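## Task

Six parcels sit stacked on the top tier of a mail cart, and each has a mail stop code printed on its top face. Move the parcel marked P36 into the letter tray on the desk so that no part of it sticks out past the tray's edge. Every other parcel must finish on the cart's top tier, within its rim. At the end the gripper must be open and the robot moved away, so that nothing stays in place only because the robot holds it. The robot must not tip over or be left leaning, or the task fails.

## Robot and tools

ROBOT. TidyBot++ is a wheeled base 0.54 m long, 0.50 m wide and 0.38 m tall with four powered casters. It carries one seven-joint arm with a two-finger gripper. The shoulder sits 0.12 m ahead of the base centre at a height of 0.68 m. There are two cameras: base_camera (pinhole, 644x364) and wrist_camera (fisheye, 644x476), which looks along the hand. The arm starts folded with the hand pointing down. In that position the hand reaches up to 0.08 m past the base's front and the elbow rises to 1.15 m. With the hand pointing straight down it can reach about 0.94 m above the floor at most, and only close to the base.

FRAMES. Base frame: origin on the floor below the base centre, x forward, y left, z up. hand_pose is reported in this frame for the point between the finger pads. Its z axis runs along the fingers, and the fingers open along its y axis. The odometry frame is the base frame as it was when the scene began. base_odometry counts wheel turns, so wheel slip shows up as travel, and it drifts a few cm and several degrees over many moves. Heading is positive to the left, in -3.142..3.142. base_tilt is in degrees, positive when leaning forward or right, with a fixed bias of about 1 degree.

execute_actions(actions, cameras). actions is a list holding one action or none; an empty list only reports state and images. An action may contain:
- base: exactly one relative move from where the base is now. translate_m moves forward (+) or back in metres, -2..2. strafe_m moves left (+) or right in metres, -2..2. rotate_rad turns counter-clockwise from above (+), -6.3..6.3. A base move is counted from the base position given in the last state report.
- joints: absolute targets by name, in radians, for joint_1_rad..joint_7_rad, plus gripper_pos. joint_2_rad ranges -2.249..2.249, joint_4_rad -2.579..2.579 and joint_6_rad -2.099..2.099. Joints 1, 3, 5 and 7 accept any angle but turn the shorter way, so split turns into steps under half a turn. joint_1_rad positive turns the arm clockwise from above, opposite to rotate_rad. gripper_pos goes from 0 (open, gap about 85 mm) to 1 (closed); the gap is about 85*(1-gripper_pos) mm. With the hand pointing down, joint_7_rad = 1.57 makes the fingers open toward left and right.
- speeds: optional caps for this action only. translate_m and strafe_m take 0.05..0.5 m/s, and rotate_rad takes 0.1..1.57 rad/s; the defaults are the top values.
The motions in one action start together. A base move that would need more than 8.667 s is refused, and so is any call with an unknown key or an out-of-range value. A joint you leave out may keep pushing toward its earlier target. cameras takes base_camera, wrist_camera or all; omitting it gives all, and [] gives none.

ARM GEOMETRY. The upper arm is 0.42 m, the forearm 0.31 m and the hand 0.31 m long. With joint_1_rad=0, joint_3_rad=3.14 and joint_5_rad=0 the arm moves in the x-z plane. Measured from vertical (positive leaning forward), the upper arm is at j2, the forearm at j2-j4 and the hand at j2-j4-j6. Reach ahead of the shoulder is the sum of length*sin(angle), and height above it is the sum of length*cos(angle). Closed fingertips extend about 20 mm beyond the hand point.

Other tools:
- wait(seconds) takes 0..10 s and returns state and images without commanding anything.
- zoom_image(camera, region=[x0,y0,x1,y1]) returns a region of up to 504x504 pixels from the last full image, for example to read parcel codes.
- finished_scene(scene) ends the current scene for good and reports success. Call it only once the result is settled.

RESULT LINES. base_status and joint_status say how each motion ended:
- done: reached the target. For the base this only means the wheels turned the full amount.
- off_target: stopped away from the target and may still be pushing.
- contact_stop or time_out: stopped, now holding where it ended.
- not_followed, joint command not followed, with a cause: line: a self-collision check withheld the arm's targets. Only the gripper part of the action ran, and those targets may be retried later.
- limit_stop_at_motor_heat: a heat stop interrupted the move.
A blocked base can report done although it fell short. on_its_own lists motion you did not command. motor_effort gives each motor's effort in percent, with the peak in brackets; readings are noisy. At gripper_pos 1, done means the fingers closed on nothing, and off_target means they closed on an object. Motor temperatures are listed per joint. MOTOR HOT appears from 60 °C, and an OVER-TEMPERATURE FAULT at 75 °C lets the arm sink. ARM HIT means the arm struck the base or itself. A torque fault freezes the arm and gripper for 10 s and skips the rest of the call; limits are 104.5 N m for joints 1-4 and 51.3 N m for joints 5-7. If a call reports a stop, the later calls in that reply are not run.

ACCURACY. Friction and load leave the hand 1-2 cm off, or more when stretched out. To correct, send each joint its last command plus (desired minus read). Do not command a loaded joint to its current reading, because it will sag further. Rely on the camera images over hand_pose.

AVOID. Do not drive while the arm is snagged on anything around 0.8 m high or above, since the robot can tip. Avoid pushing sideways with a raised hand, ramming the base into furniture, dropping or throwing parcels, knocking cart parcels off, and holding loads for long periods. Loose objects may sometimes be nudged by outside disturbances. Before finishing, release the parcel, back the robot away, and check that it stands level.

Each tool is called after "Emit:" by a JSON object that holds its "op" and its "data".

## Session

Emit:
{"op": "execute_actions", "data": {"actions": []}}

Scene clock: 0.00 s.
Motor temperatures (°C, as the motors report them): [32 33 30 31 45 47 42]
base_odometry: x=+0.000 y=+0.000 heading=+0.000 (m, m, rad; odometry frame)
base_tilt: forward=+0.4 right=-0.6 (deg)
base_status: not commanded
joint_positions: joint_1_rad=+0.038 joint_2_rad=-0.395 joint_3_rad=+3.124 joint_4_rad=-2.531 joint_5_rad=-0.036 joint_6_rad=-0.822 joint_7_rad=+1.603 gripper_pos=+0.000
joint_status: not commanded
motor_effort: joint_1_rad=+0 joint_2_rad=+0 joint_3_rad=+0 joint_4_rad=+15 joint_5_rad=+1 joint_6_rad=+2 joint_7_rad=-1 (%)
hand_pose: x=+0.2794 y=+0.0056 z=+0.5957 quat_wxyz=(-0.009, +0.996, -0.006, +0.092) (m; base frame)
pictures: base_camera, wrist_camera
Images, in order (width x height): base_camera 644x364, wrist_camera 644x476.

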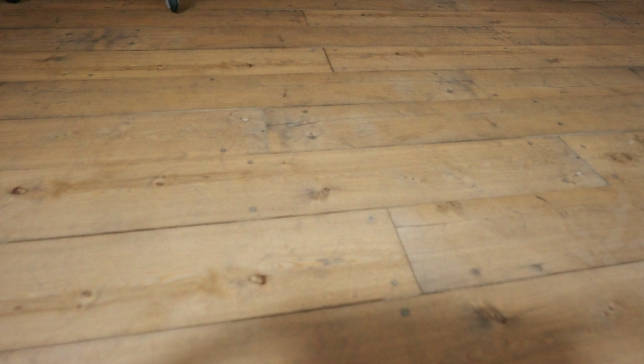

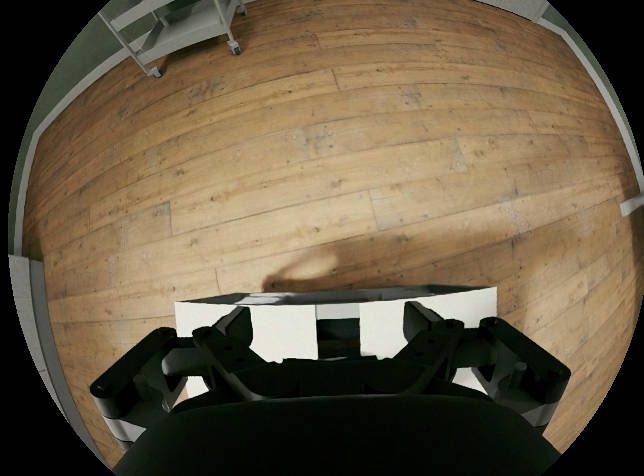

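Emit:
{"op": "zoom_image", "data": {"camera": "wrist_camera", "region": [80, 0, 280, 110]}}

Emit:
{"op": "zoom_image", "data": {"camera": "wrist_camera", "region": [200, 280, 460, 360]}}

Region (80, 0, 280, 110) of wrist_camera's 644x476 image, scaled by 2.520; it fills the top 277 rows of this view, and the rest is white.

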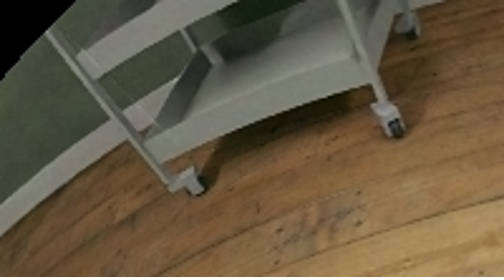

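Region (200, 280, 460, 360) of wrist_camera's 644x476 image, scaled by 1.938; it fills the top 155 rows of this view, and the rest is white.

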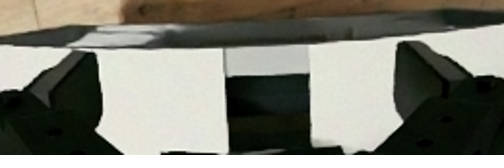

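Emit:
{"op": "execute_actions", "data": {"actions": [{"base": {"strafe_m": 0.58}, "joints": {"joint_1_rad": -0.012, "joint_2_rad": 0.02, "joint_3_rad": 3.155, "joint_4_rad": -1.2, "joint_5_rad": 0.045, "joint_6_rad": -1.1}}]}}

Scene clock: 34.40 s.
Motor temperatures (°C, as the motors report them): [32 32 30 31 45 47 42]
base_odometry: x=+0.000 y=+0.580 heading=+0.000 (m, m, rad; odometry frame)
base_tilt: forward=+0.4 right=-0.6 (deg)
base_status: done
joint_positions: joint_1_rad=-0.003 joint_2_rad=-0.004 joint_3_rad=+3.141 joint_4_rad=-1.216 joint_5_rad=-0.006 joint_6_rad=-1.062 joint_7_rad=+1.603 gripper_pos=+0.000
joint_status: all done
motor_effort: joint_1_rad=+0(2) joint_2_rad=-20(19) joint_3_rad=+0(1) joint_4_rad=+19(19) joint_5_rad=+0(0) joint_6_rad=+8(7) joint_7_rad=-1(0) (%)
hand_pose: x=+0.6490 y=+0.0052 z=+1.0116 quat_wxyz=(+0.003, +0.907, +0.016, +0.420) (m; base frame)
pictures: base_camera, wrist_camera
Images, in order (width x height): base_camera 644x364, wrist_camera 644x476.

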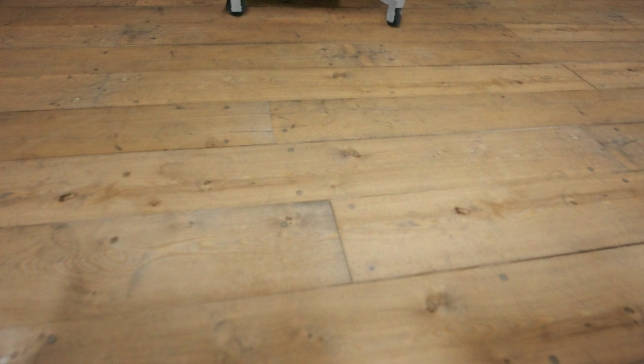

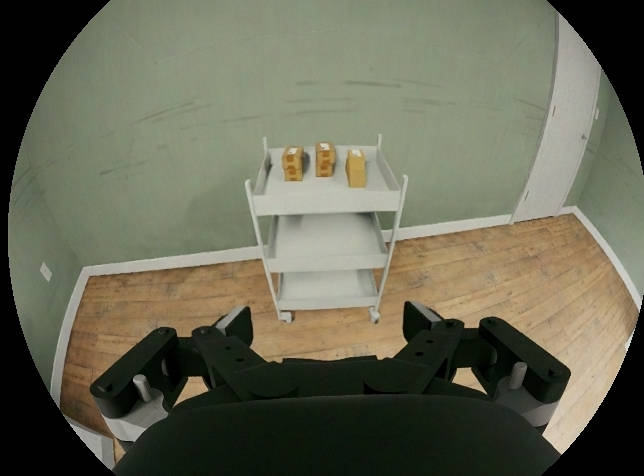

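Emit:
{"op": "zoom_image", "data": {"camera": "wrist_camera", "region": [235, 120, 425, 235]}}

Region (235, 120, 425, 235) of wrist_camera's 644x476 image, scaled by 2.653; it fills the top 305 rows of this view, and the rest is white.

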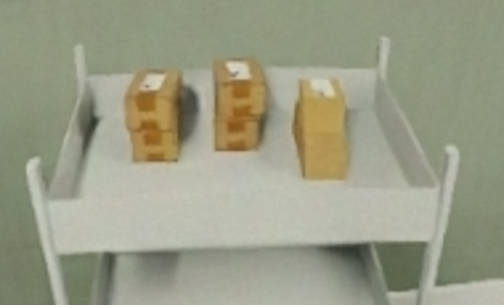

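Emit:
{"op": "execute_actions", "data": {"actions": [{"base": {"translate_m": 0.85}, "joints": {"joint_2_rad": 0.21, "joint_4_rad": -1.088, "joint_6_rad": -1.868, "gripper_pos": 0.1}}]}}

Scene clock: 61.30 s.
Motor temperatures (°C, as the motors report them): [32 32 30 31 45 47 42]
base_odometry: x=+0.851 y=+0.581 heading=+0.000 (m, m, rad; odometry frame)
base_tilt: forward=+0.5 right=-0.6 (deg)
base_status: done
joint_positions: joint_1_rad=-0.003 joint_2_rad=+0.201 joint_3_rad=+3.141 joint_4_rad=-1.105 joint_5_rad=-0.005 joint_6_rad=-1.846 joint_7_rad=+1.603 gripper_pos=+0.100
joint_status: all done
motor_effort: joint_1_rad=+0(1) joint_2_rad=-24(26) joint_3_rad=-1(0) joint_4_rad=+15(20) joint_5_rad=+0(0) joint_6_rad=+1(8) joint_7_rad=+0(1) (%)
hand_pose: x=+0.5030 y=+0.0042 z=+0.8653 quat_wxyz=(-0.002, +1.000, +0.018, -0.005) (m; base frame)
pictures: base_camera, wrist_camera
Images, in order (width x height): base_camera 644x364, wrist_camera 644x476.

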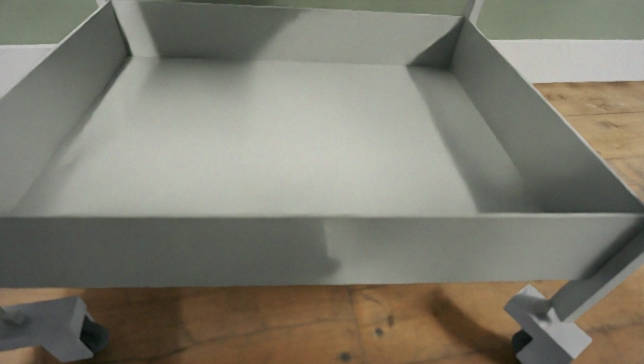

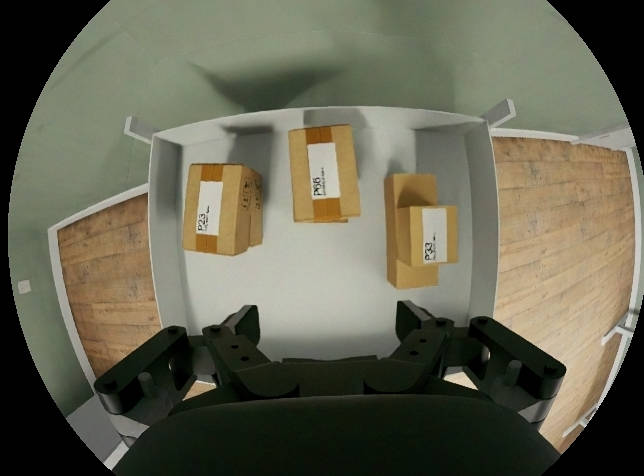

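Emit:
{"op": "zoom_image", "data": {"camera": "wrist_camera", "region": [170, 110, 480, 300]}}

Region (170, 110, 480, 300) of wrist_camera's 644x476 image, scaled by 1.626; it fills the top 309 rows of this view, and the rest is white.

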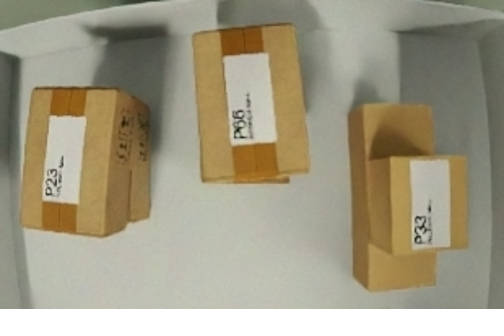

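Emit:
{"op": "zoom_image", "data": {"camera": "wrist_camera", "region": [275, 115, 375, 235]}}

Emit:
{"op": "zoom_image", "data": {"camera": "wrist_camera", "region": [370, 165, 475, 300]}}

Emit:
{"op": "zoom_image", "data": {"camera": "wrist_camera", "region": [170, 150, 280, 270]}}

Region (275, 115, 375, 235) of wrist_camera's 644x476 image, scaled by 4.200.

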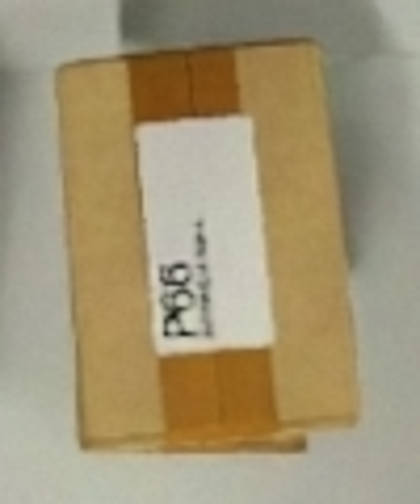

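Region (370, 165, 475, 300) of wrist_camera's 644x476 image, scaled by 3.733.

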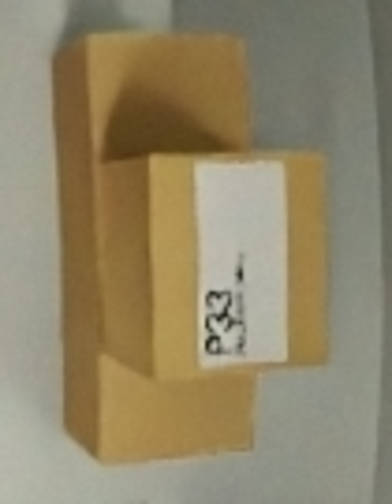

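Region (170, 150, 280, 270) of wrist_camera's 644x476 image, scaled by 4.200; it fills the left 462 columns of this view, and the rest is white.

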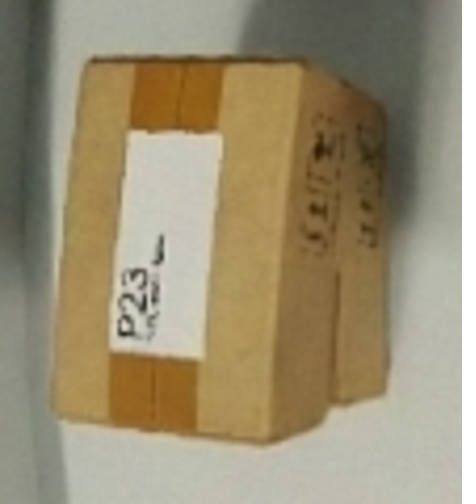

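Emit:
{"op": "execute_actions", "data": {"actions": [{"base": {"strafe_m": 0.006}, "joints": {"joint_2_rad": 0.423, "joint_4_rad": -1.2, "joint_6_rad": -1.508, "joint_7_rad": 1.684, "gripper_pos": 0.0}}], "cameras": ["wrist_camera"]}}

Scene clock: 108.60 s.
Motor temperatures (°C, as the motors report them): [32 32 30 31 45 47 42]
base_odometry: x=+0.851 y=+0.586 heading=+0.000 (m, m, rad; odometry frame)
base_tilt: forward=+0.5 right=-0.6 (deg)
base_status: done
joint_positions: joint_1_rad=-0.015 joint_2_rad=+0.415 joint_3_rad=+3.147 joint_4_rad=-1.189 joint_5_rad=-0.006 joint_6_rad=-1.543 joint_7_rad=+1.651 gripper_pos=+0.000
joint_status: all done
motor_effort: joint_1_rad=+1(8) joint_2_rad=-33(34) joint_3_rad=-1(8) joint_4_rad=+16(17) joint_5_rad=+0(23) joint_6_rad=+0(8) joint_7_rad=+0(2) (%)
hand_pose: x=+0.6011 y=+0.0083 z=+0.7450 quat_wxyz=(-0.002, +0.999, +0.045, -0.003) (m; base frame)
pictures: wrist_camera
Images, in order (width x height): wrist_camera 644x476.

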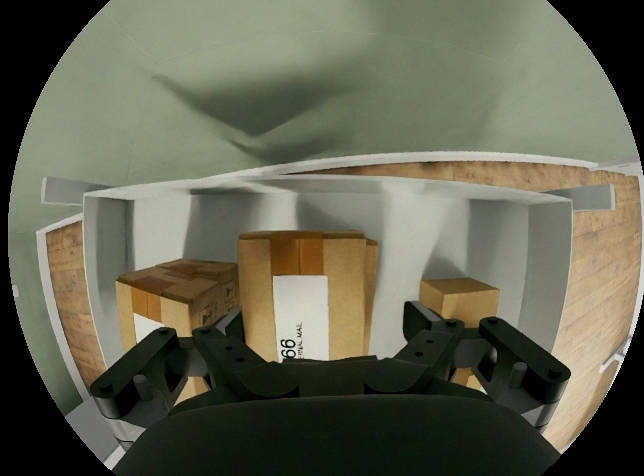

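Emit:
{"op": "execute_actions", "data": {"actions": []}}

Scene clock: 116.10 s.
Motor temperatures (°C, as the motors report them): [32 32 30 31 45 47 42]
base_odometry: x=+0.851 y=+0.586 heading=+0.000 (m, m, rad; odometry frame)
base_tilt: forward=+0.4 right=-0.6 (deg)
base_status: done
joint_positions: joint_1_rad=-0.015 joint_2_rad=+0.415 joint_3_rad=+3.147 joint_4_rad=-1.189 joint_5_rad=-0.006 joint_6_rad=-1.543 joint_7_rad=+1.651 gripper_pos=+0.000
joint_status: all done
motor_effort: joint_1_rad=+0(8) joint_2_rad=-32(34) joint_3_rad=+0(8) joint_4_rad=+16(17) joint_5_rad=+1(23) joint_6_rad=+1(8) joint_7_rad=-1(2) (%)
hand_pose: x=+0.6011 y=+0.0083 z=+0.7450 quat_wxyz=(-0.002, +0.999, +0.045, -0.003) (m; base frame)
pictures: base_camera, wrist_camera
Images, in order (width x height): base_camera 644x364, wrist_camera 644x476.

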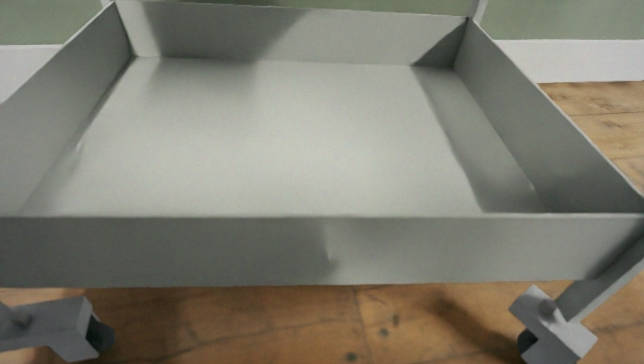

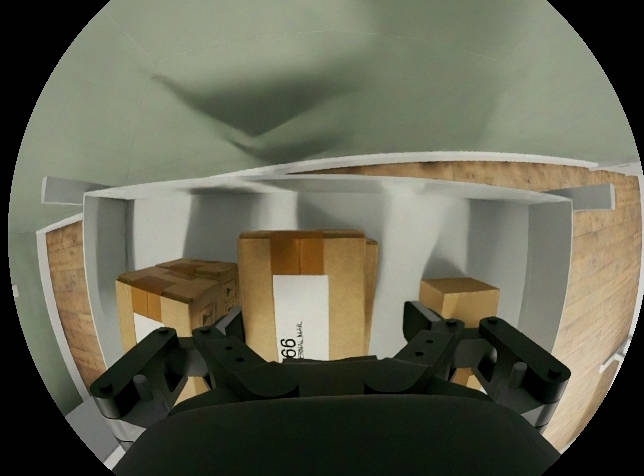

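Emit:
{"op": "execute_actions", "data": {"actions": [{"joints": {"gripper_pos": 1.0}}], "cameras": ["wrist_camera"]}}

Scene clock: 122.27 s.
Motor temperatures (°C, as the motors report them): [32 33 30 31 45 47 42]
base_odometry: x=+0.851 y=+0.586 heading=+0.000 (m, m, rad; odometry frame)
base_tilt: forward=+0.4 right=-0.6 (deg)
base_status: not commanded
joint_positions: joint_1_rad=-0.015 joint_2_rad=+0.414 joint_3_rad=+3.147 joint_4_rad=-1.189 joint_5_rad=-0.006 joint_6_rad=-1.542 joint_7_rad=+1.651 gripper_pos=+0.353
joint_status: gripper_pos off_target (ended at +0.353, target +1.000)
motor_effort: joint_1_rad=+1(1) joint_2_rad=-30(32) joint_3_rad=-1(1) joint_4_rad=+15(17) joint_5_rad=+0(0) joint_6_rad=+1(1) joint_7_rad=-1(1) (%)
hand_pose: x=+0.6013 y=+0.0081 z=+0.7457 quat_wxyz=(-0.002, +0.999, +0.045, -0.002) (m; base frame)
pictures: wrist_camera
Images, in order (width x height): wrist_camera 644x476.

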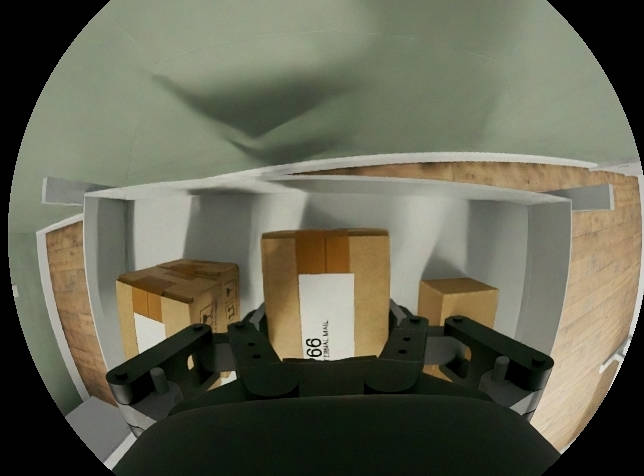

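Emit:
{"op": "execute_actions", "data": {"actions": [{"joints": {"joint_2_rad": 0.037, "joint_4_rad": -1.539, "joint_6_rad": -1.602}}], "cameras": ["wrist_camera"]}}

Scene clock: 130.57 s.
Motor temperatures (°C, as the motors report them): [32 33 30 31 45 47 42]
base_odometry: x=+0.851 y=+0.586 heading=+0.000 (m, m, rad; odometry frame)
base_tilt: forward=+0.4 right=-0.6 (deg)
base_status: not commanded
joint_positions: joint_1_rad=-0.015 joint_2_rad=+0.048 joint_3_rad=+3.147 joint_4_rad=-1.524 joint_5_rad=-0.006 joint_6_rad=-1.569 joint_7_rad=+1.651 gripper_pos=+0.353
joint_status: all done
motor_effort: joint_1_rad=+0(0) joint_2_rad=-19(32) joint_3_rad=+0(1) joint_4_rad=+16(17) joint_5_rad=+0(1) joint_6_rad=+1(2) joint_7_rad=+0(1) (%)
hand_pose: x=+0.4540 y=+0.0064 z=+0.7907 quat_wxyz=(-0.003, +0.999, +0.045, +0.001) (m; base frame)
pictures: wrist_camera
Images, in order (width x height): wrist_camera 644x476.

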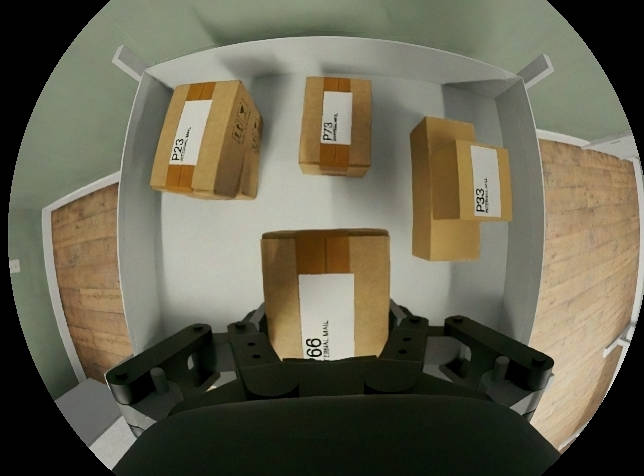

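Emit:
{"op": "execute_actions", "data": {"actions": [{"joints": {"joint_4_rad": -1.845, "joint_6_rad": -1.232}}], "cameras": ["wrist_camera"]}}

Scene clock: 138.03 s.
Motor temperatures (°C, as the motors report them): [32 33 30 31 45 47 42]
base_odometry: x=+0.851 y=+0.586 heading=+0.000 (m, m, rad; odometry frame)
base_tilt: forward=+0.5 right=-0.6 (deg)
base_status: not commanded
joint_positions: joint_1_rad=-0.015 joint_2_rad=+0.047 joint_3_rad=+3.147 joint_4_rad=-1.832 joint_5_rad=-0.006 joint_6_rad=-1.269 joint_7_rad=+1.651 gripper_pos=+0.353
joint_status: all done
motor_effort: joint_1_rad=+1(1) joint_2_rad=-17(19) joint_3_rad=-1(0) joint_4_rad=+15(17) joint_5_rad=+0(0) joint_6_rad=+0(1) joint_7_rad=-1(1) (%)
hand_pose: x=+0.4364 y=+0.0061 z=+0.6955 quat_wxyz=(-0.003, +0.999, +0.044, -0.003) (m; base frame)
pictures: wrist_camera
Images, in order (width x height): wrist_camera 644x476.

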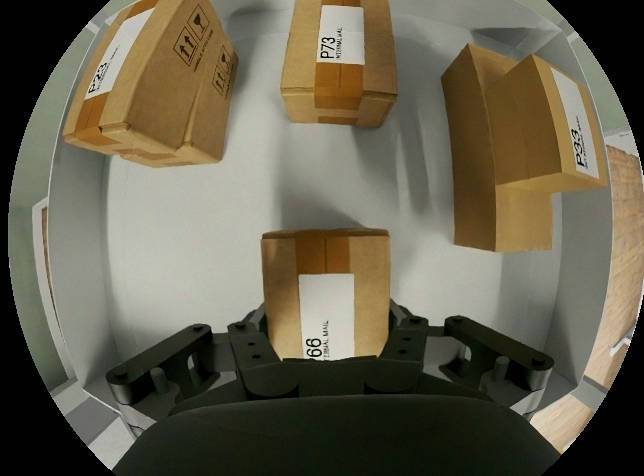

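Emit:
{"op": "execute_actions", "data": {"actions": [{"joints": {"gripper_pos": 0.1}}], "cameras": []}}

Emit:
{"op": "execute_actions", "data": {"actions": [{"joints": {"joint_4_rad": -1.355, "joint_6_rad": -1.754}}], "cameras": ["wrist_camera"]}}

Scene clock: 141.50 s.
Motor temperatures (°C, as the motors report them): [32 33 30 31 45 47 42]
base_odometry: x=+0.851 y=+0.586 heading=+0.000 (m, m, rad; odometry frame)
base_tilt: forward=+0.5 right=-0.6 (deg)
base_status: not commanded
joint_positions: joint_1_rad=-0.015 joint_2_rad=+0.047 joint_3_rad=+3.147 joint_4_rad=-1.832 joint_5_rad=-0.006 joint_6_rad=-1.269 joint_7_rad=+1.651 gripper_pos=+0.100
joint_status: all done
motor_effort: joint_1_rad=+0(0) joint_2_rad=-18(19) joint_3_rad=+0(0) joint_4_rad=+15(16) joint_5_rad=+0(0) joint_6_rad=+1(0) joint_7_rad=+0(1) (%)
hand_pose: x=+0.4364 y=+0.0061 z=+0.6955 quat_wxyz=(-0.003, +0.999, +0.044, -0.003) (m; base frame)
pictures: none
No camera images: the call's "cameras" was empty. Leave "cameras" out to get every camera's image.

Scene clock: 143.20 s.
Motor temperatures (°C, as the motors report them): [32 33 30 31 45 47 42]
base_odometry: x=+0.851 y=+0.586 heading=+0.000 (m, m, rad; odometry frame)
base_tilt: forward=+0.4 right=-0.6 (deg)
base_status: not commanded
joint_positions: joint_1_rad=-0.015 joint_2_rad=+0.047 joint_3_rad=+3.147 joint_4_rad=-1.371 joint_5_rad=-0.006 joint_6_rad=-1.719 joint_7_rad=+1.651 gripper_pos=+0.100
joint_status: all done
motor_effort: joint_1_rad=+0(0) joint_2_rad=-19(19) joint_3_rad=-1(0) joint_4_rad=+16(17) joint_5_rad=+1(1) joint_6_rad=+1(1) joint_7_rad=-1(1) (%)
hand_pose: x=+0.4509 y=+0.0063 z=+0.8388 quat_wxyz=(-0.003, +0.999, +0.045, +0.003) (m; base frame)
pictures: wrist_camera
Images, in order (width x height): wrist_camera 644x476.

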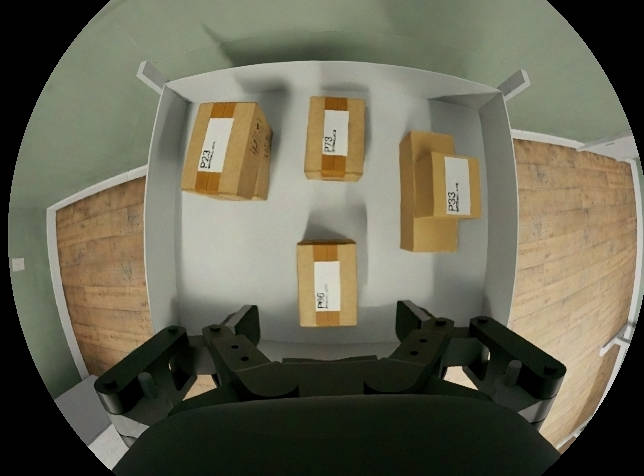

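Emit:
{"op": "zoom_image", "data": {"camera": "wrist_camera", "region": [385, 120, 525, 265]}}

Region (385, 120, 525, 265) of wrist_camera's 644x476 image, scaled by 3.476; it fills the left 487 columns of this view, and the rest is white.

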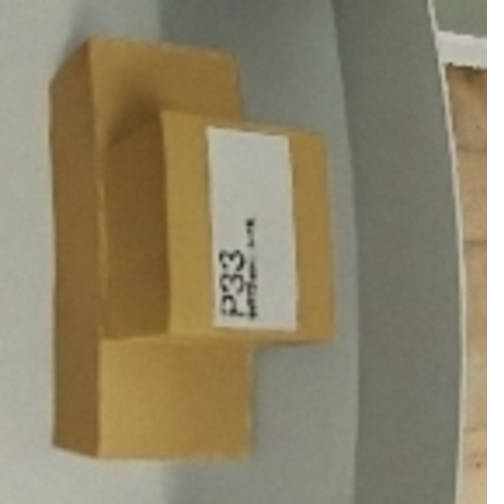

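Emit:
{"op": "execute_actions", "data": {"actions": [{"base": {"strafe_m": -0.1066}, "joints": {"joint_2_rad": 0.288, "joint_4_rad": -1.124, "joint_7_rad": 1.568}}], "cameras": ["wrist_camera"]}}

Scene clock: 163.43 s.
Motor temperatures (°C, as the motors report them): [32 33 30 31 45 47 42]
base_odometry: x=+0.851 y=+0.480 heading=+0.000 (m, m, rad; odometry frame)
base_tilt: forward=+0.4 right=-0.7 (deg)
base_status: done
joint_positions: joint_1_rad=-0.010 joint_2_rad=+0.283 joint_3_rad=+3.152 joint_4_rad=-1.143 joint_5_rad=-0.002 joint_6_rad=-1.720 joint_7_rad=+1.602 gripper_pos=+0.100
joint_status: all done
motor_effort: joint_1_rad=+0(3) joint_2_rad=-28(30) joint_3_rad=+0(1) joint_4_rad=+16(16) joint_5_rad=+0(0) joint_6_rad=+0(1) joint_7_rad=-1(0) (%)
hand_pose: x=+0.5462 y=+0.0024 z=+0.8197 quat_wxyz=(+0.000, +1.000, +0.016, -0.003) (m; base frame)
pictures: wrist_camera
Images, in order (width x height): wrist_camera 644x476.

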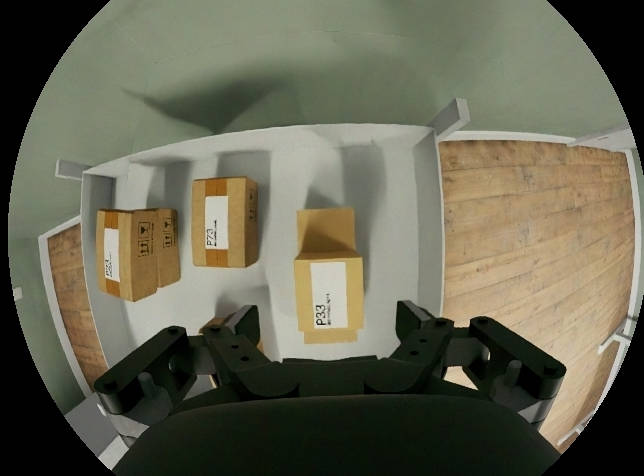

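Emit:
{"op": "execute_actions", "data": {"actions": [{"joints": {"joint_4_rad": -1.405, "joint_6_rad": -1.437}}], "cameras": ["wrist_camera"]}}

Scene clock: 168.43 s.
Motor temperatures (°C, as the motors report them): [32 33 30 31 45 47 42]
base_odometry: x=+0.851 y=+0.480 heading=+0.000 (m, m, rad; odometry frame)
base_tilt: forward=+0.6 right=-0.6 (deg)
base_status: not commanded
joint_positions: joint_1_rad=-0.010 joint_2_rad=+0.283 joint_3_rad=+3.152 joint_4_rad=-1.390 joint_5_rad=-0.002 joint_6_rad=-1.472 joint_7_rad=+1.602 gripper_pos=+0.100
joint_status: all done
motor_effort: joint_1_rad=+0(0) joint_2_rad=-27(29) joint_3_rad=+0(1) joint_4_rad=+16(17) joint_5_rad=+1(1) joint_6_rad=+1(0) joint_7_rad=-1(1) (%)
hand_pose: x=+0.5483 y=+0.0022 z=+0.7424 quat_wxyz=(+0.000, +1.000, +0.016, -0.002) (m; base frame)
pictures: wrist_camera
Images, in order (width x height): wrist_camera 644x476.

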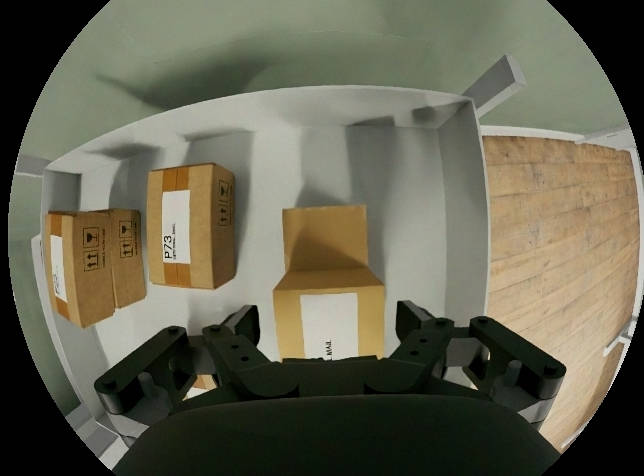

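Emit:
{"op": "execute_actions", "data": {"actions": [{"joints": {"gripper_pos": 1.0}}], "cameras": ["wrist_camera"]}}

Scene clock: 170.97 s.
Motor temperatures (°C, as the motors report them): [32 33 30 31 45 47 42]
base_odometry: x=+0.851 y=+0.480 heading=+0.000 (m, m, rad; odometry frame)
base_tilt: forward=+0.5 right=-0.6 (deg)
base_status: not commanded
joint_positions: joint_1_rad=-0.010 joint_2_rad=+0.282 joint_3_rad=+3.152 joint_4_rad=-1.390 joint_5_rad=-0.002 joint_6_rad=-1.472 joint_7_rad=+1.602 gripper_pos=+0.465
joint_status: gripper_pos off_target (ended at +0.465, target +1.000)
motor_effort: joint_1_rad=+0(0) joint_2_rad=-25(27) joint_3_rad=+0(1) joint_4_rad=+14(16) joint_5_rad=+0(1) joint_6_rad=+0(1) joint_7_rad=+0(1) (%)
hand_pose: x=+0.5483 y=+0.0021 z=+0.7428 quat_wxyz=(+0.001, +1.000, +0.016, -0.001) (m; base frame)
pictures: wrist_camera
Images, in order (width x height): wrist_camera 644x476.

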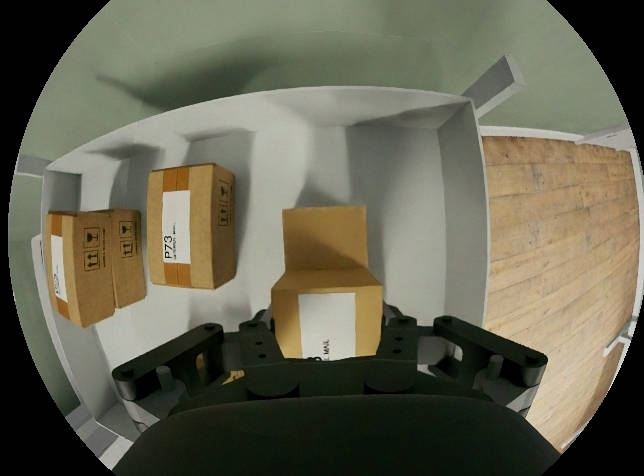

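Emit:
{"op": "execute_actions", "data": {"actions": [{"joints": {"joint_2_rad": 0.018, "joint_4_rad": -1.577, "joint_6_rad": -1.584}}], "cameras": ["wrist_camera"]}}

Scene clock: 185.17 s.
Motor temperatures (°C, as the motors report them): [32 33 30 31 45 47 42]
base_odometry: x=+0.851 y=+0.480 heading=+0.000 (m, m, rad; odometry frame)
base_tilt: forward=+0.5 right=-0.6 (deg)
base_status: not commanded
joint_positions: joint_1_rad=-0.010 joint_2_rad=+0.025 joint_3_rad=+3.152 joint_4_rad=-1.559 joint_5_rad=-0.002 joint_6_rad=-1.551 joint_7_rad=+1.602 gripper_pos=+0.465
joint_status: all done
motor_effort: joint_1_rad=+0(0) joint_2_rad=-18(28) joint_3_rad=+0(1) joint_4_rad=+17(17) joint_5_rad=+1(0) joint_6_rad=+1(1) joint_7_rad=-1(1) (%)
hand_pose: x=+0.4460 y=+0.0019 z=+0.7870 quat_wxyz=(-0.001, +1.000, +0.015, +0.003) (m; base frame)
pictures: wrist_camera
Images, in order (width x height): wrist_camera 644x476.

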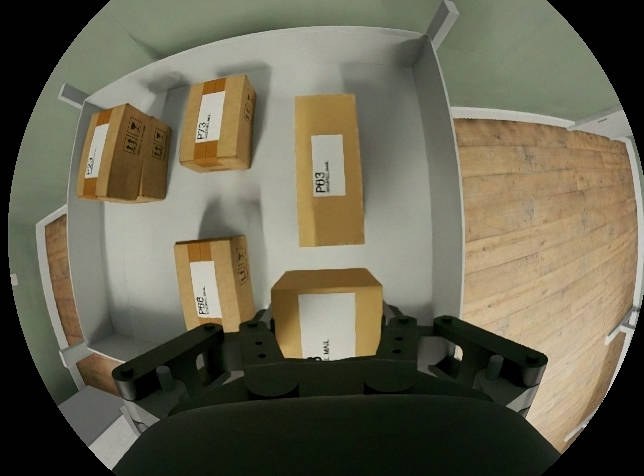

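Emit:
{"op": "execute_actions", "data": {"actions": []}}

Scene clock: 206.07 s.
Motor temperatures (°C, as the motors report them): [32 33 30 31 45 47 42]
base_odometry: x=+0.851 y=+0.480 heading=+0.000 (m, m, rad; odometry frame)
base_tilt: forward=+0.4 right=-0.6 (deg)
base_status: not commanded
joint_positions: joint_1_rad=-0.010 joint_2_rad=+0.025 joint_3_rad=+3.152 joint_4_rad=-1.559 joint_5_rad=-0.002 joint_6_rad=-1.551 joint_7_rad=+1.602 gripper_pos=+0.465
joint_status: all done
motor_effort: joint_1_rad=+0(0) joint_2_rad=-18(28) joint_3_rad=-1(1) joint_4_rad=+16(17) joint_5_rad=+1(0) joint_6_rad=+1(1) joint_7_rad=+0(1) (%)
hand_pose: x=+0.4460 y=+0.0019 z=+0.7869 quat_wxyz=(-0.001, +1.000, +0.015, +0.003) (m; base frame)
pictures: base_camera, wrist_camera
Images, in order (width x height): base_camera 644x364, wrist_camera 644x476.

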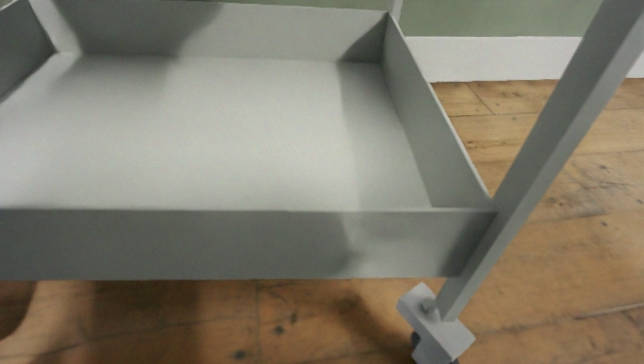

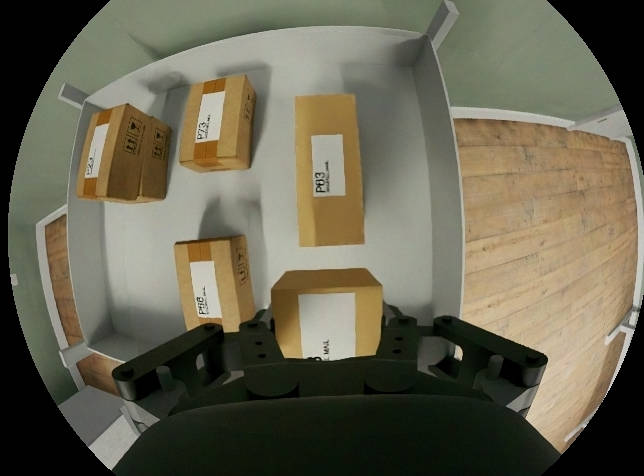

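Emit:
{"op": "execute_actions", "data": {"actions": [{"joints": {"joint_2_rad": 0.056, "joint_4_rad": -1.848, "joint_6_rad": -1.228}}], "cameras": ["wrist_camera"]}}

Scene clock: 227.07 s.
Motor temperatures (°C, as the motors report them): [32 33 30 31 45 47 42]
base_odometry: x=+0.851 y=+0.480 heading=+0.000 (m, m, rad; odometry frame)
base_tilt: forward=+0.4 right=-0.6 (deg)
base_status: not commanded
joint_positions: joint_1_rad=-0.010 joint_2_rad=+0.039 joint_3_rad=+3.152 joint_4_rad=-1.835 joint_5_rad=-0.002 joint_6_rad=-1.263 joint_7_rad=+1.602 gripper_pos=+0.465
joint_status: all done
motor_effort: joint_1_rad=-1(1) joint_2_rad=-18(18) joint_3_rad=+0(1) joint_4_rad=+16(16) joint_5_rad=+1(0) joint_6_rad=+1(2) joint_7_rad=-1(0) (%)
hand_pose: x=+0.4372 y=+0.0018 z=+0.6971 quat_wxyz=(-0.001, +1.000, +0.015, +0.002) (m; base frame)
pictures: wrist_camera
Images, in order (width x height): wrist_camera 644x476.

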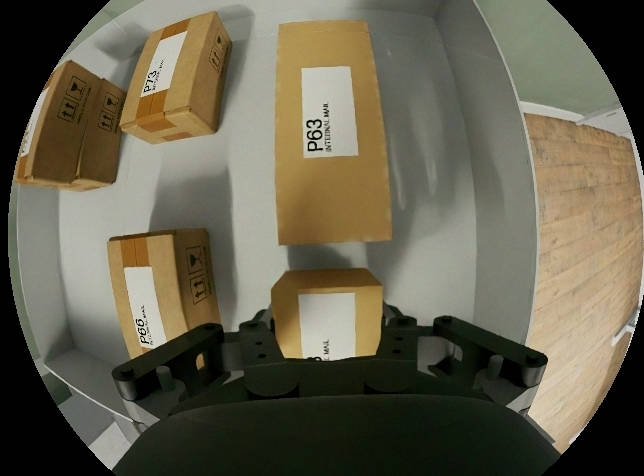

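Emit:
{"op": "execute_actions", "data": {"actions": [{"joints": {"joint_2_rad": 0.072, "gripper_pos": 0.2}}], "cameras": ["wrist_camera"]}}

Scene clock: 233.63 s.
Motor temperatures (°C, as the motors report them): [32 33 30 31 45 47 42]
base_odometry: x=+0.851 y=+0.480 heading=+0.000 (m, m, rad; odometry frame)
base_tilt: forward=+0.5 right=-0.6 (deg)
base_status: not commanded
joint_positions: joint_1_rad=-0.010 joint_2_rad=+0.053 joint_3_rad=+3.152 joint_4_rad=-1.835 joint_5_rad=-0.002 joint_6_rad=-1.263 joint_7_rad=+1.602 gripper_pos=+0.200
joint_status: all done
motor_effort: joint_1_rad=+0(0) joint_2_rad=-18(20) joint_3_rad=+0(0) joint_4_rad=+15(16) joint_5_rad=+1(1) joint_6_rad=-1(0) joint_7_rad=+0(1) (%)
hand_pose: x=+0.4374 y=+0.0018 z=+0.6927 quat_wxyz=(-0.001, +1.000, +0.015, -0.004) (m; base frame)
pictures: wrist_camera
Images, in order (width x height): wrist_camera 644x476.

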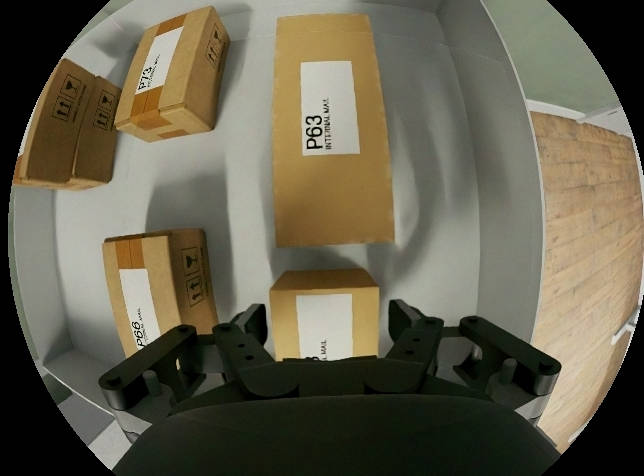

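Emit:
{"op": "execute_actions", "data": {"actions": [{"joints": {"joint_4_rad": -1.598, "joint_6_rad": -1.506, "gripper_pos": 0.12}}], "cameras": []}}

Emit:
{"op": "execute_actions", "data": {"actions": [{"base": {"strafe_m": 0.215}, "joints": {"joint_2_rad": 0.362, "joint_4_rad": -1.032, "joint_6_rad": -1.777, "joint_7_rad": 1.445}}]}}

Scene clock: 260.07 s.
Motor temperatures (°C, as the motors report them): [32 32 30 31 45 47 42]
base_odometry: x=+0.851 y=+0.480 heading=+0.000 (m, m, rad; odometry frame)
base_tilt: forward=+0.5 right=-0.6 (deg)
base_status: not commanded
joint_positions: joint_1_rad=-0.010 joint_2_rad=+0.053 joint_3_rad=+3.152 joint_4_rad=-1.613 joint_5_rad=-0.002 joint_6_rad=-1.471 joint_7_rad=+1.602 gripper_pos=+0.120
joint_status: all done
motor_effort: joint_1_rad=+1(0) joint_2_rad=-19(19) joint_3_rad=+0(1) joint_4_rad=+16(17) joint_5_rad=+1(0) joint_6_rad=+1(2) joint_7_rad=-1(0) (%)
hand_pose: x=+0.4556 y=+0.0019 z=+0.7607 quat_wxyz=(-0.001, +1.000, +0.015, +0.002) (m; base frame)
pictures: none
No camera images: the call's "cameras" was empty. Leave "cameras" out to get every camera's image.

Scene clock: 261.87 s.
Motor temperatures (°C, as the motors report them): [32 32 30 31 45 47 42]
base_odometry: x=+0.851 y=+0.695 heading=+0.000 (m, m, rad; odometry frame)
base_tilt: forward=+0.4 right=-0.7 (deg)
base_status: done
joint_positions: joint_1_rad=-0.016 joint_2_rad=+0.343 joint_3_rad=+3.152 joint_4_rad=-1.050 joint_5_rad=+0.000 joint_6_rad=-1.740 joint_7_rad=+1.479 gripper_pos=+0.120
joint_status: all done
motor_effort: joint_1_rad=+0(3) joint_2_rad=-29(29) joint_3_rad=-1(2) joint_4_rad=+16(17) joint_5_rad=+1(1) joint_6_rad=+0(2) joint_7_rad=+0(0) (%)
hand_pose: x=+0.5729 y=+0.0045 z=+0.8226 quat_wxyz=(+0.001, +0.999, -0.043, +0.005) (m; base frame)
pictures: base_camera, wrist_camera
Images, in order (width x height): base_camera 644x364, wrist_camera 644x476.

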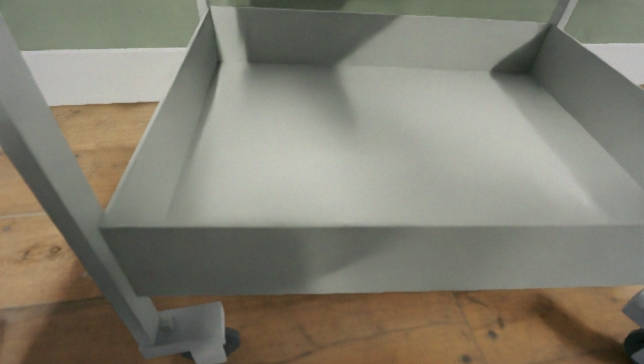

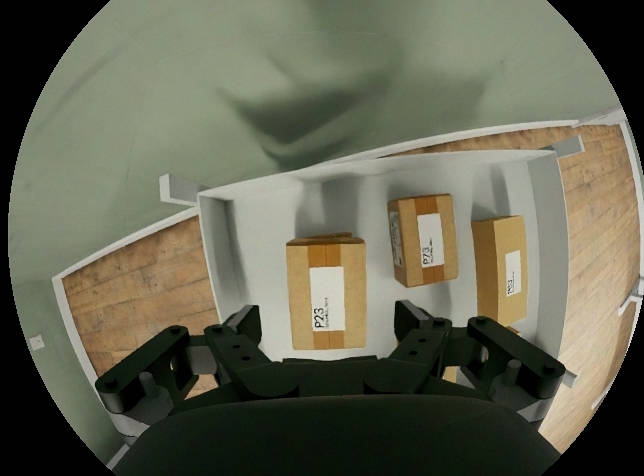

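Emit:
{"op": "zoom_image", "data": {"camera": "wrist_camera", "region": [180, 160, 480, 380]}}

Region (180, 160, 480, 380) of wrist_camera's 644x476 image, scaled by 1.680; it fills the top 370 rows of this view, and the rest is white.

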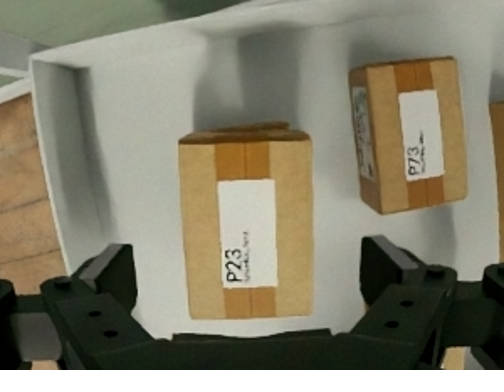

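Emit:
{"op": "execute_actions", "data": {"actions": [{"joints": {"joint_4_rad": -1.317, "joint_6_rad": -1.463}}], "cameras": ["wrist_camera"]}}

Scene clock: 276.70 s.
Motor temperatures (°C, as the motors report them): [32 33 30 31 45 47 42]
base_odometry: x=+0.851 y=+0.695 heading=+0.000 (m, m, rad; odometry frame)
base_tilt: forward=+0.4 right=-0.6 (deg)
base_status: not commanded
joint_positions: joint_1_rad=-0.016 joint_2_rad=+0.348 joint_3_rad=+3.152 joint_4_rad=-1.302 joint_5_rad=+0.000 joint_6_rad=-1.498 joint_7_rad=+1.479 gripper_pos=+0.120
joint_status: all done
motor_effort: joint_1_rad=+1(1) joint_2_rad=-30(31) joint_3_rad=+0(1) joint_4_rad=+16(17) joint_5_rad=+0(1) joint_6_rad=+1(0) joint_7_rad=-2(0) (%)
hand_pose: x=+0.5738 y=+0.0042 z=+0.7411 quat_wxyz=(+0.002, +0.999, -0.043, -0.003) (m; base frame)
pictures: wrist_camera
Images, in order (width x height): wrist_camera 644x476.

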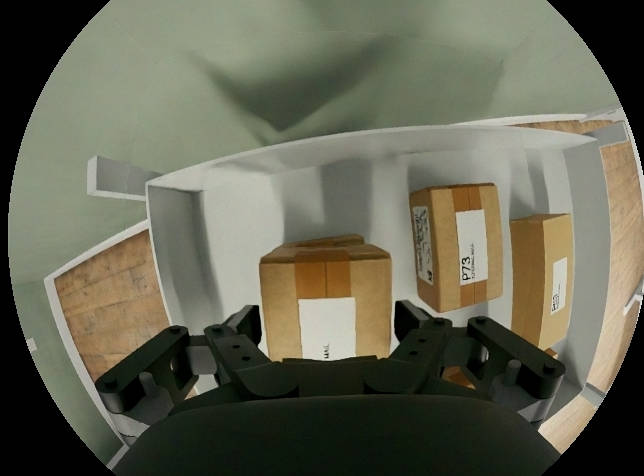

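Emit:
{"op": "execute_actions", "data": {"actions": [{"joints": {"gripper_pos": 1.0}}], "cameras": ["wrist_camera"]}}

Scene clock: 280.23 s.
Motor temperatures (°C, as the motors report them): [32 33 30 31 45 47 42]
base_odometry: x=+0.851 y=+0.695 heading=+0.000 (m, m, rad; odometry frame)
base_tilt: forward=+0.5 right=-0.6 (deg)
base_status: not commanded
joint_positions: joint_1_rad=-0.016 joint_2_rad=+0.347 joint_3_rad=+3.152 joint_4_rad=-1.302 joint_5_rad=+0.000 joint_6_rad=-1.498 joint_7_rad=+1.479 gripper_pos=+0.350
joint_status: gripper_pos off_target (ended at +0.350, target +1.000)
motor_effort: joint_1_rad=+0(0) joint_2_rad=-27(30) joint_3_rad=+0(1) joint_4_rad=+14(16) joint_5_rad=+0(0) joint_6_rad=+1(2) joint_7_rad=-1(1) (%)
hand_pose: x=+0.5739 y=+0.0042 z=+0.7417 quat_wxyz=(+0.002, +0.999, -0.043, -0.002) (m; base frame)
pictures: wrist_camera
Images, in order (width x height): wrist_camera 644x476.

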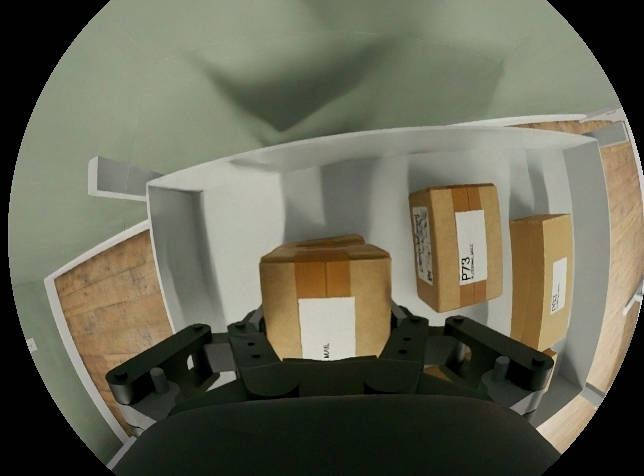

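Emit:
{"op": "execute_actions", "data": {"actions": [{"joints": {"joint_2_rad": 0.04, "joint_4_rad": -1.565}}], "cameras": ["wrist_camera"]}}

Scene clock: 298.20 s.
Motor temperatures (°C, as the motors report them): [32 33 30 31 45 47 42]
base_odometry: x=+0.851 y=+0.695 heading=+0.000 (m, m, rad; odometry frame)
base_tilt: forward=+0.4 right=-0.7 (deg)
base_status: not commanded
joint_positions: joint_1_rad=-0.016 joint_2_rad=+0.050 joint_3_rad=+3.152 joint_4_rad=-1.549 joint_5_rad=+0.000 joint_6_rad=-1.492 joint_7_rad=+1.479 gripper_pos=+0.350
joint_status: all done
motor_effort: joint_1_rad=+0(0) joint_2_rad=-19(30) joint_3_rad=+0(0) joint_4_rad=+17(17) joint_5_rad=+1(1) joint_6_rad=+1(1) joint_7_rad=+0(1) (%)
hand_pose: x=+0.4702 y=+0.0033 z=+0.7823 quat_wxyz=(-0.001, +0.999, -0.043, +0.025) (m; base frame)
pictures: wrist_camera
Images, in order (width x height): wrist_camera 644x476.

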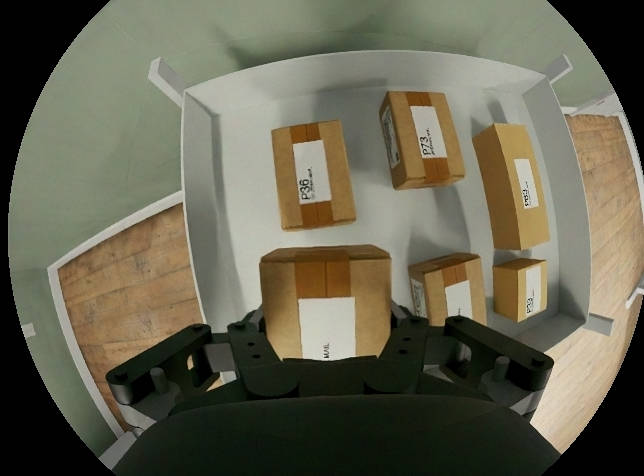

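Emit:
{"op": "zoom_image", "data": {"camera": "wrist_camera", "region": [230, 90, 430, 260]}}

Region (230, 90, 430, 260) of wrist_camera's 644x476 image, scaled by 2.520; it fills the top 428 rows of this view, and the rest is white.

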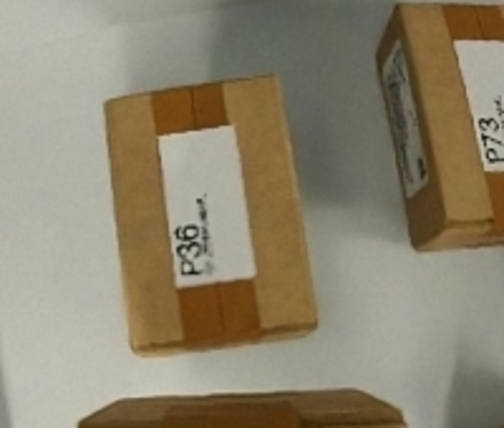

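Emit:
{"op": "execute_actions", "data": {"actions": [{"joints": {"joint_4_rad": -1.848, "joint_6_rad": -1.223, "joint_7_rad": 1.617}}], "cameras": ["wrist_camera"]}}

Scene clock: 332.00 s.
Motor temperatures (°C, as the motors report them): [32 33 30 31 45 47 42]
base_odometry: x=+0.851 y=+0.695 heading=+0.000 (m, m, rad; odometry frame)
base_tilt: forward=+0.5 right=-0.6 (deg)
base_status: not commanded
joint_positions: joint_1_rad=-0.016 joint_2_rad=+0.050 joint_3_rad=+3.152 joint_4_rad=-1.836 joint_5_rad=+0.000 joint_6_rad=-1.259 joint_7_rad=+1.583 gripper_pos=+0.350
joint_status: all done
motor_effort: joint_1_rad=+0(0) joint_2_rad=-19(20) joint_3_rad=+0(1) joint_4_rad=+16(18) joint_5_rad=+0(0) joint_6_rad=+0(2) joint_7_rad=+0(0) (%)
hand_pose: x=+0.4378 y=+0.0030 z=+0.6932 quat_wxyz=(+0.000, +1.000, +0.009, -0.002) (m; base frame)
pictures: wrist_camera
Images, in order (width x height): wrist_camera 644x476.

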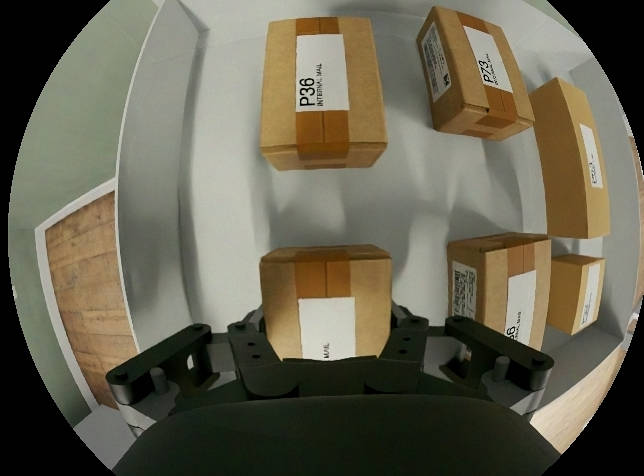

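Emit:
{"op": "execute_actions", "data": {"actions": [{"joints": {"gripper_pos": 0.07}}], "cameras": ["wrist_camera"]}}

Scene clock: 348.77 s.
Motor temperatures (°C, as the motors report them): [32 33 30 31 45 47 42]
base_odometry: x=+0.851 y=+0.695 heading=+0.000 (m, m, rad; odometry frame)
base_tilt: forward=+0.5 right=-0.7 (deg)
base_status: not commanded
joint_positions: joint_1_rad=-0.016 joint_2_rad=+0.050 joint_3_rad=+3.152 joint_4_rad=-1.836 joint_5_rad=+0.000 joint_6_rad=-1.259 joint_7_rad=+1.583 gripper_pos=+0.070
joint_status: all done
motor_effort: joint_1_rad=+0(1) joint_2_rad=-18(19) joint_3_rad=+0(0) joint_4_rad=+16(16) joint_5_rad=+0(0) joint_6_rad=+1(1) joint_7_rad=-1(1) (%)
hand_pose: x=+0.4378 y=+0.0030 z=+0.6932 quat_wxyz=(+0.000, +1.000, +0.009, -0.002) (m; base frame)
pictures: wrist_camera
Images, in order (width x height): wrist_camera 644x476.

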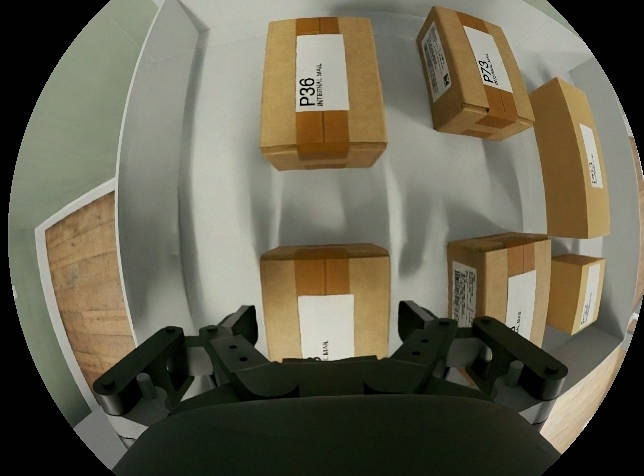

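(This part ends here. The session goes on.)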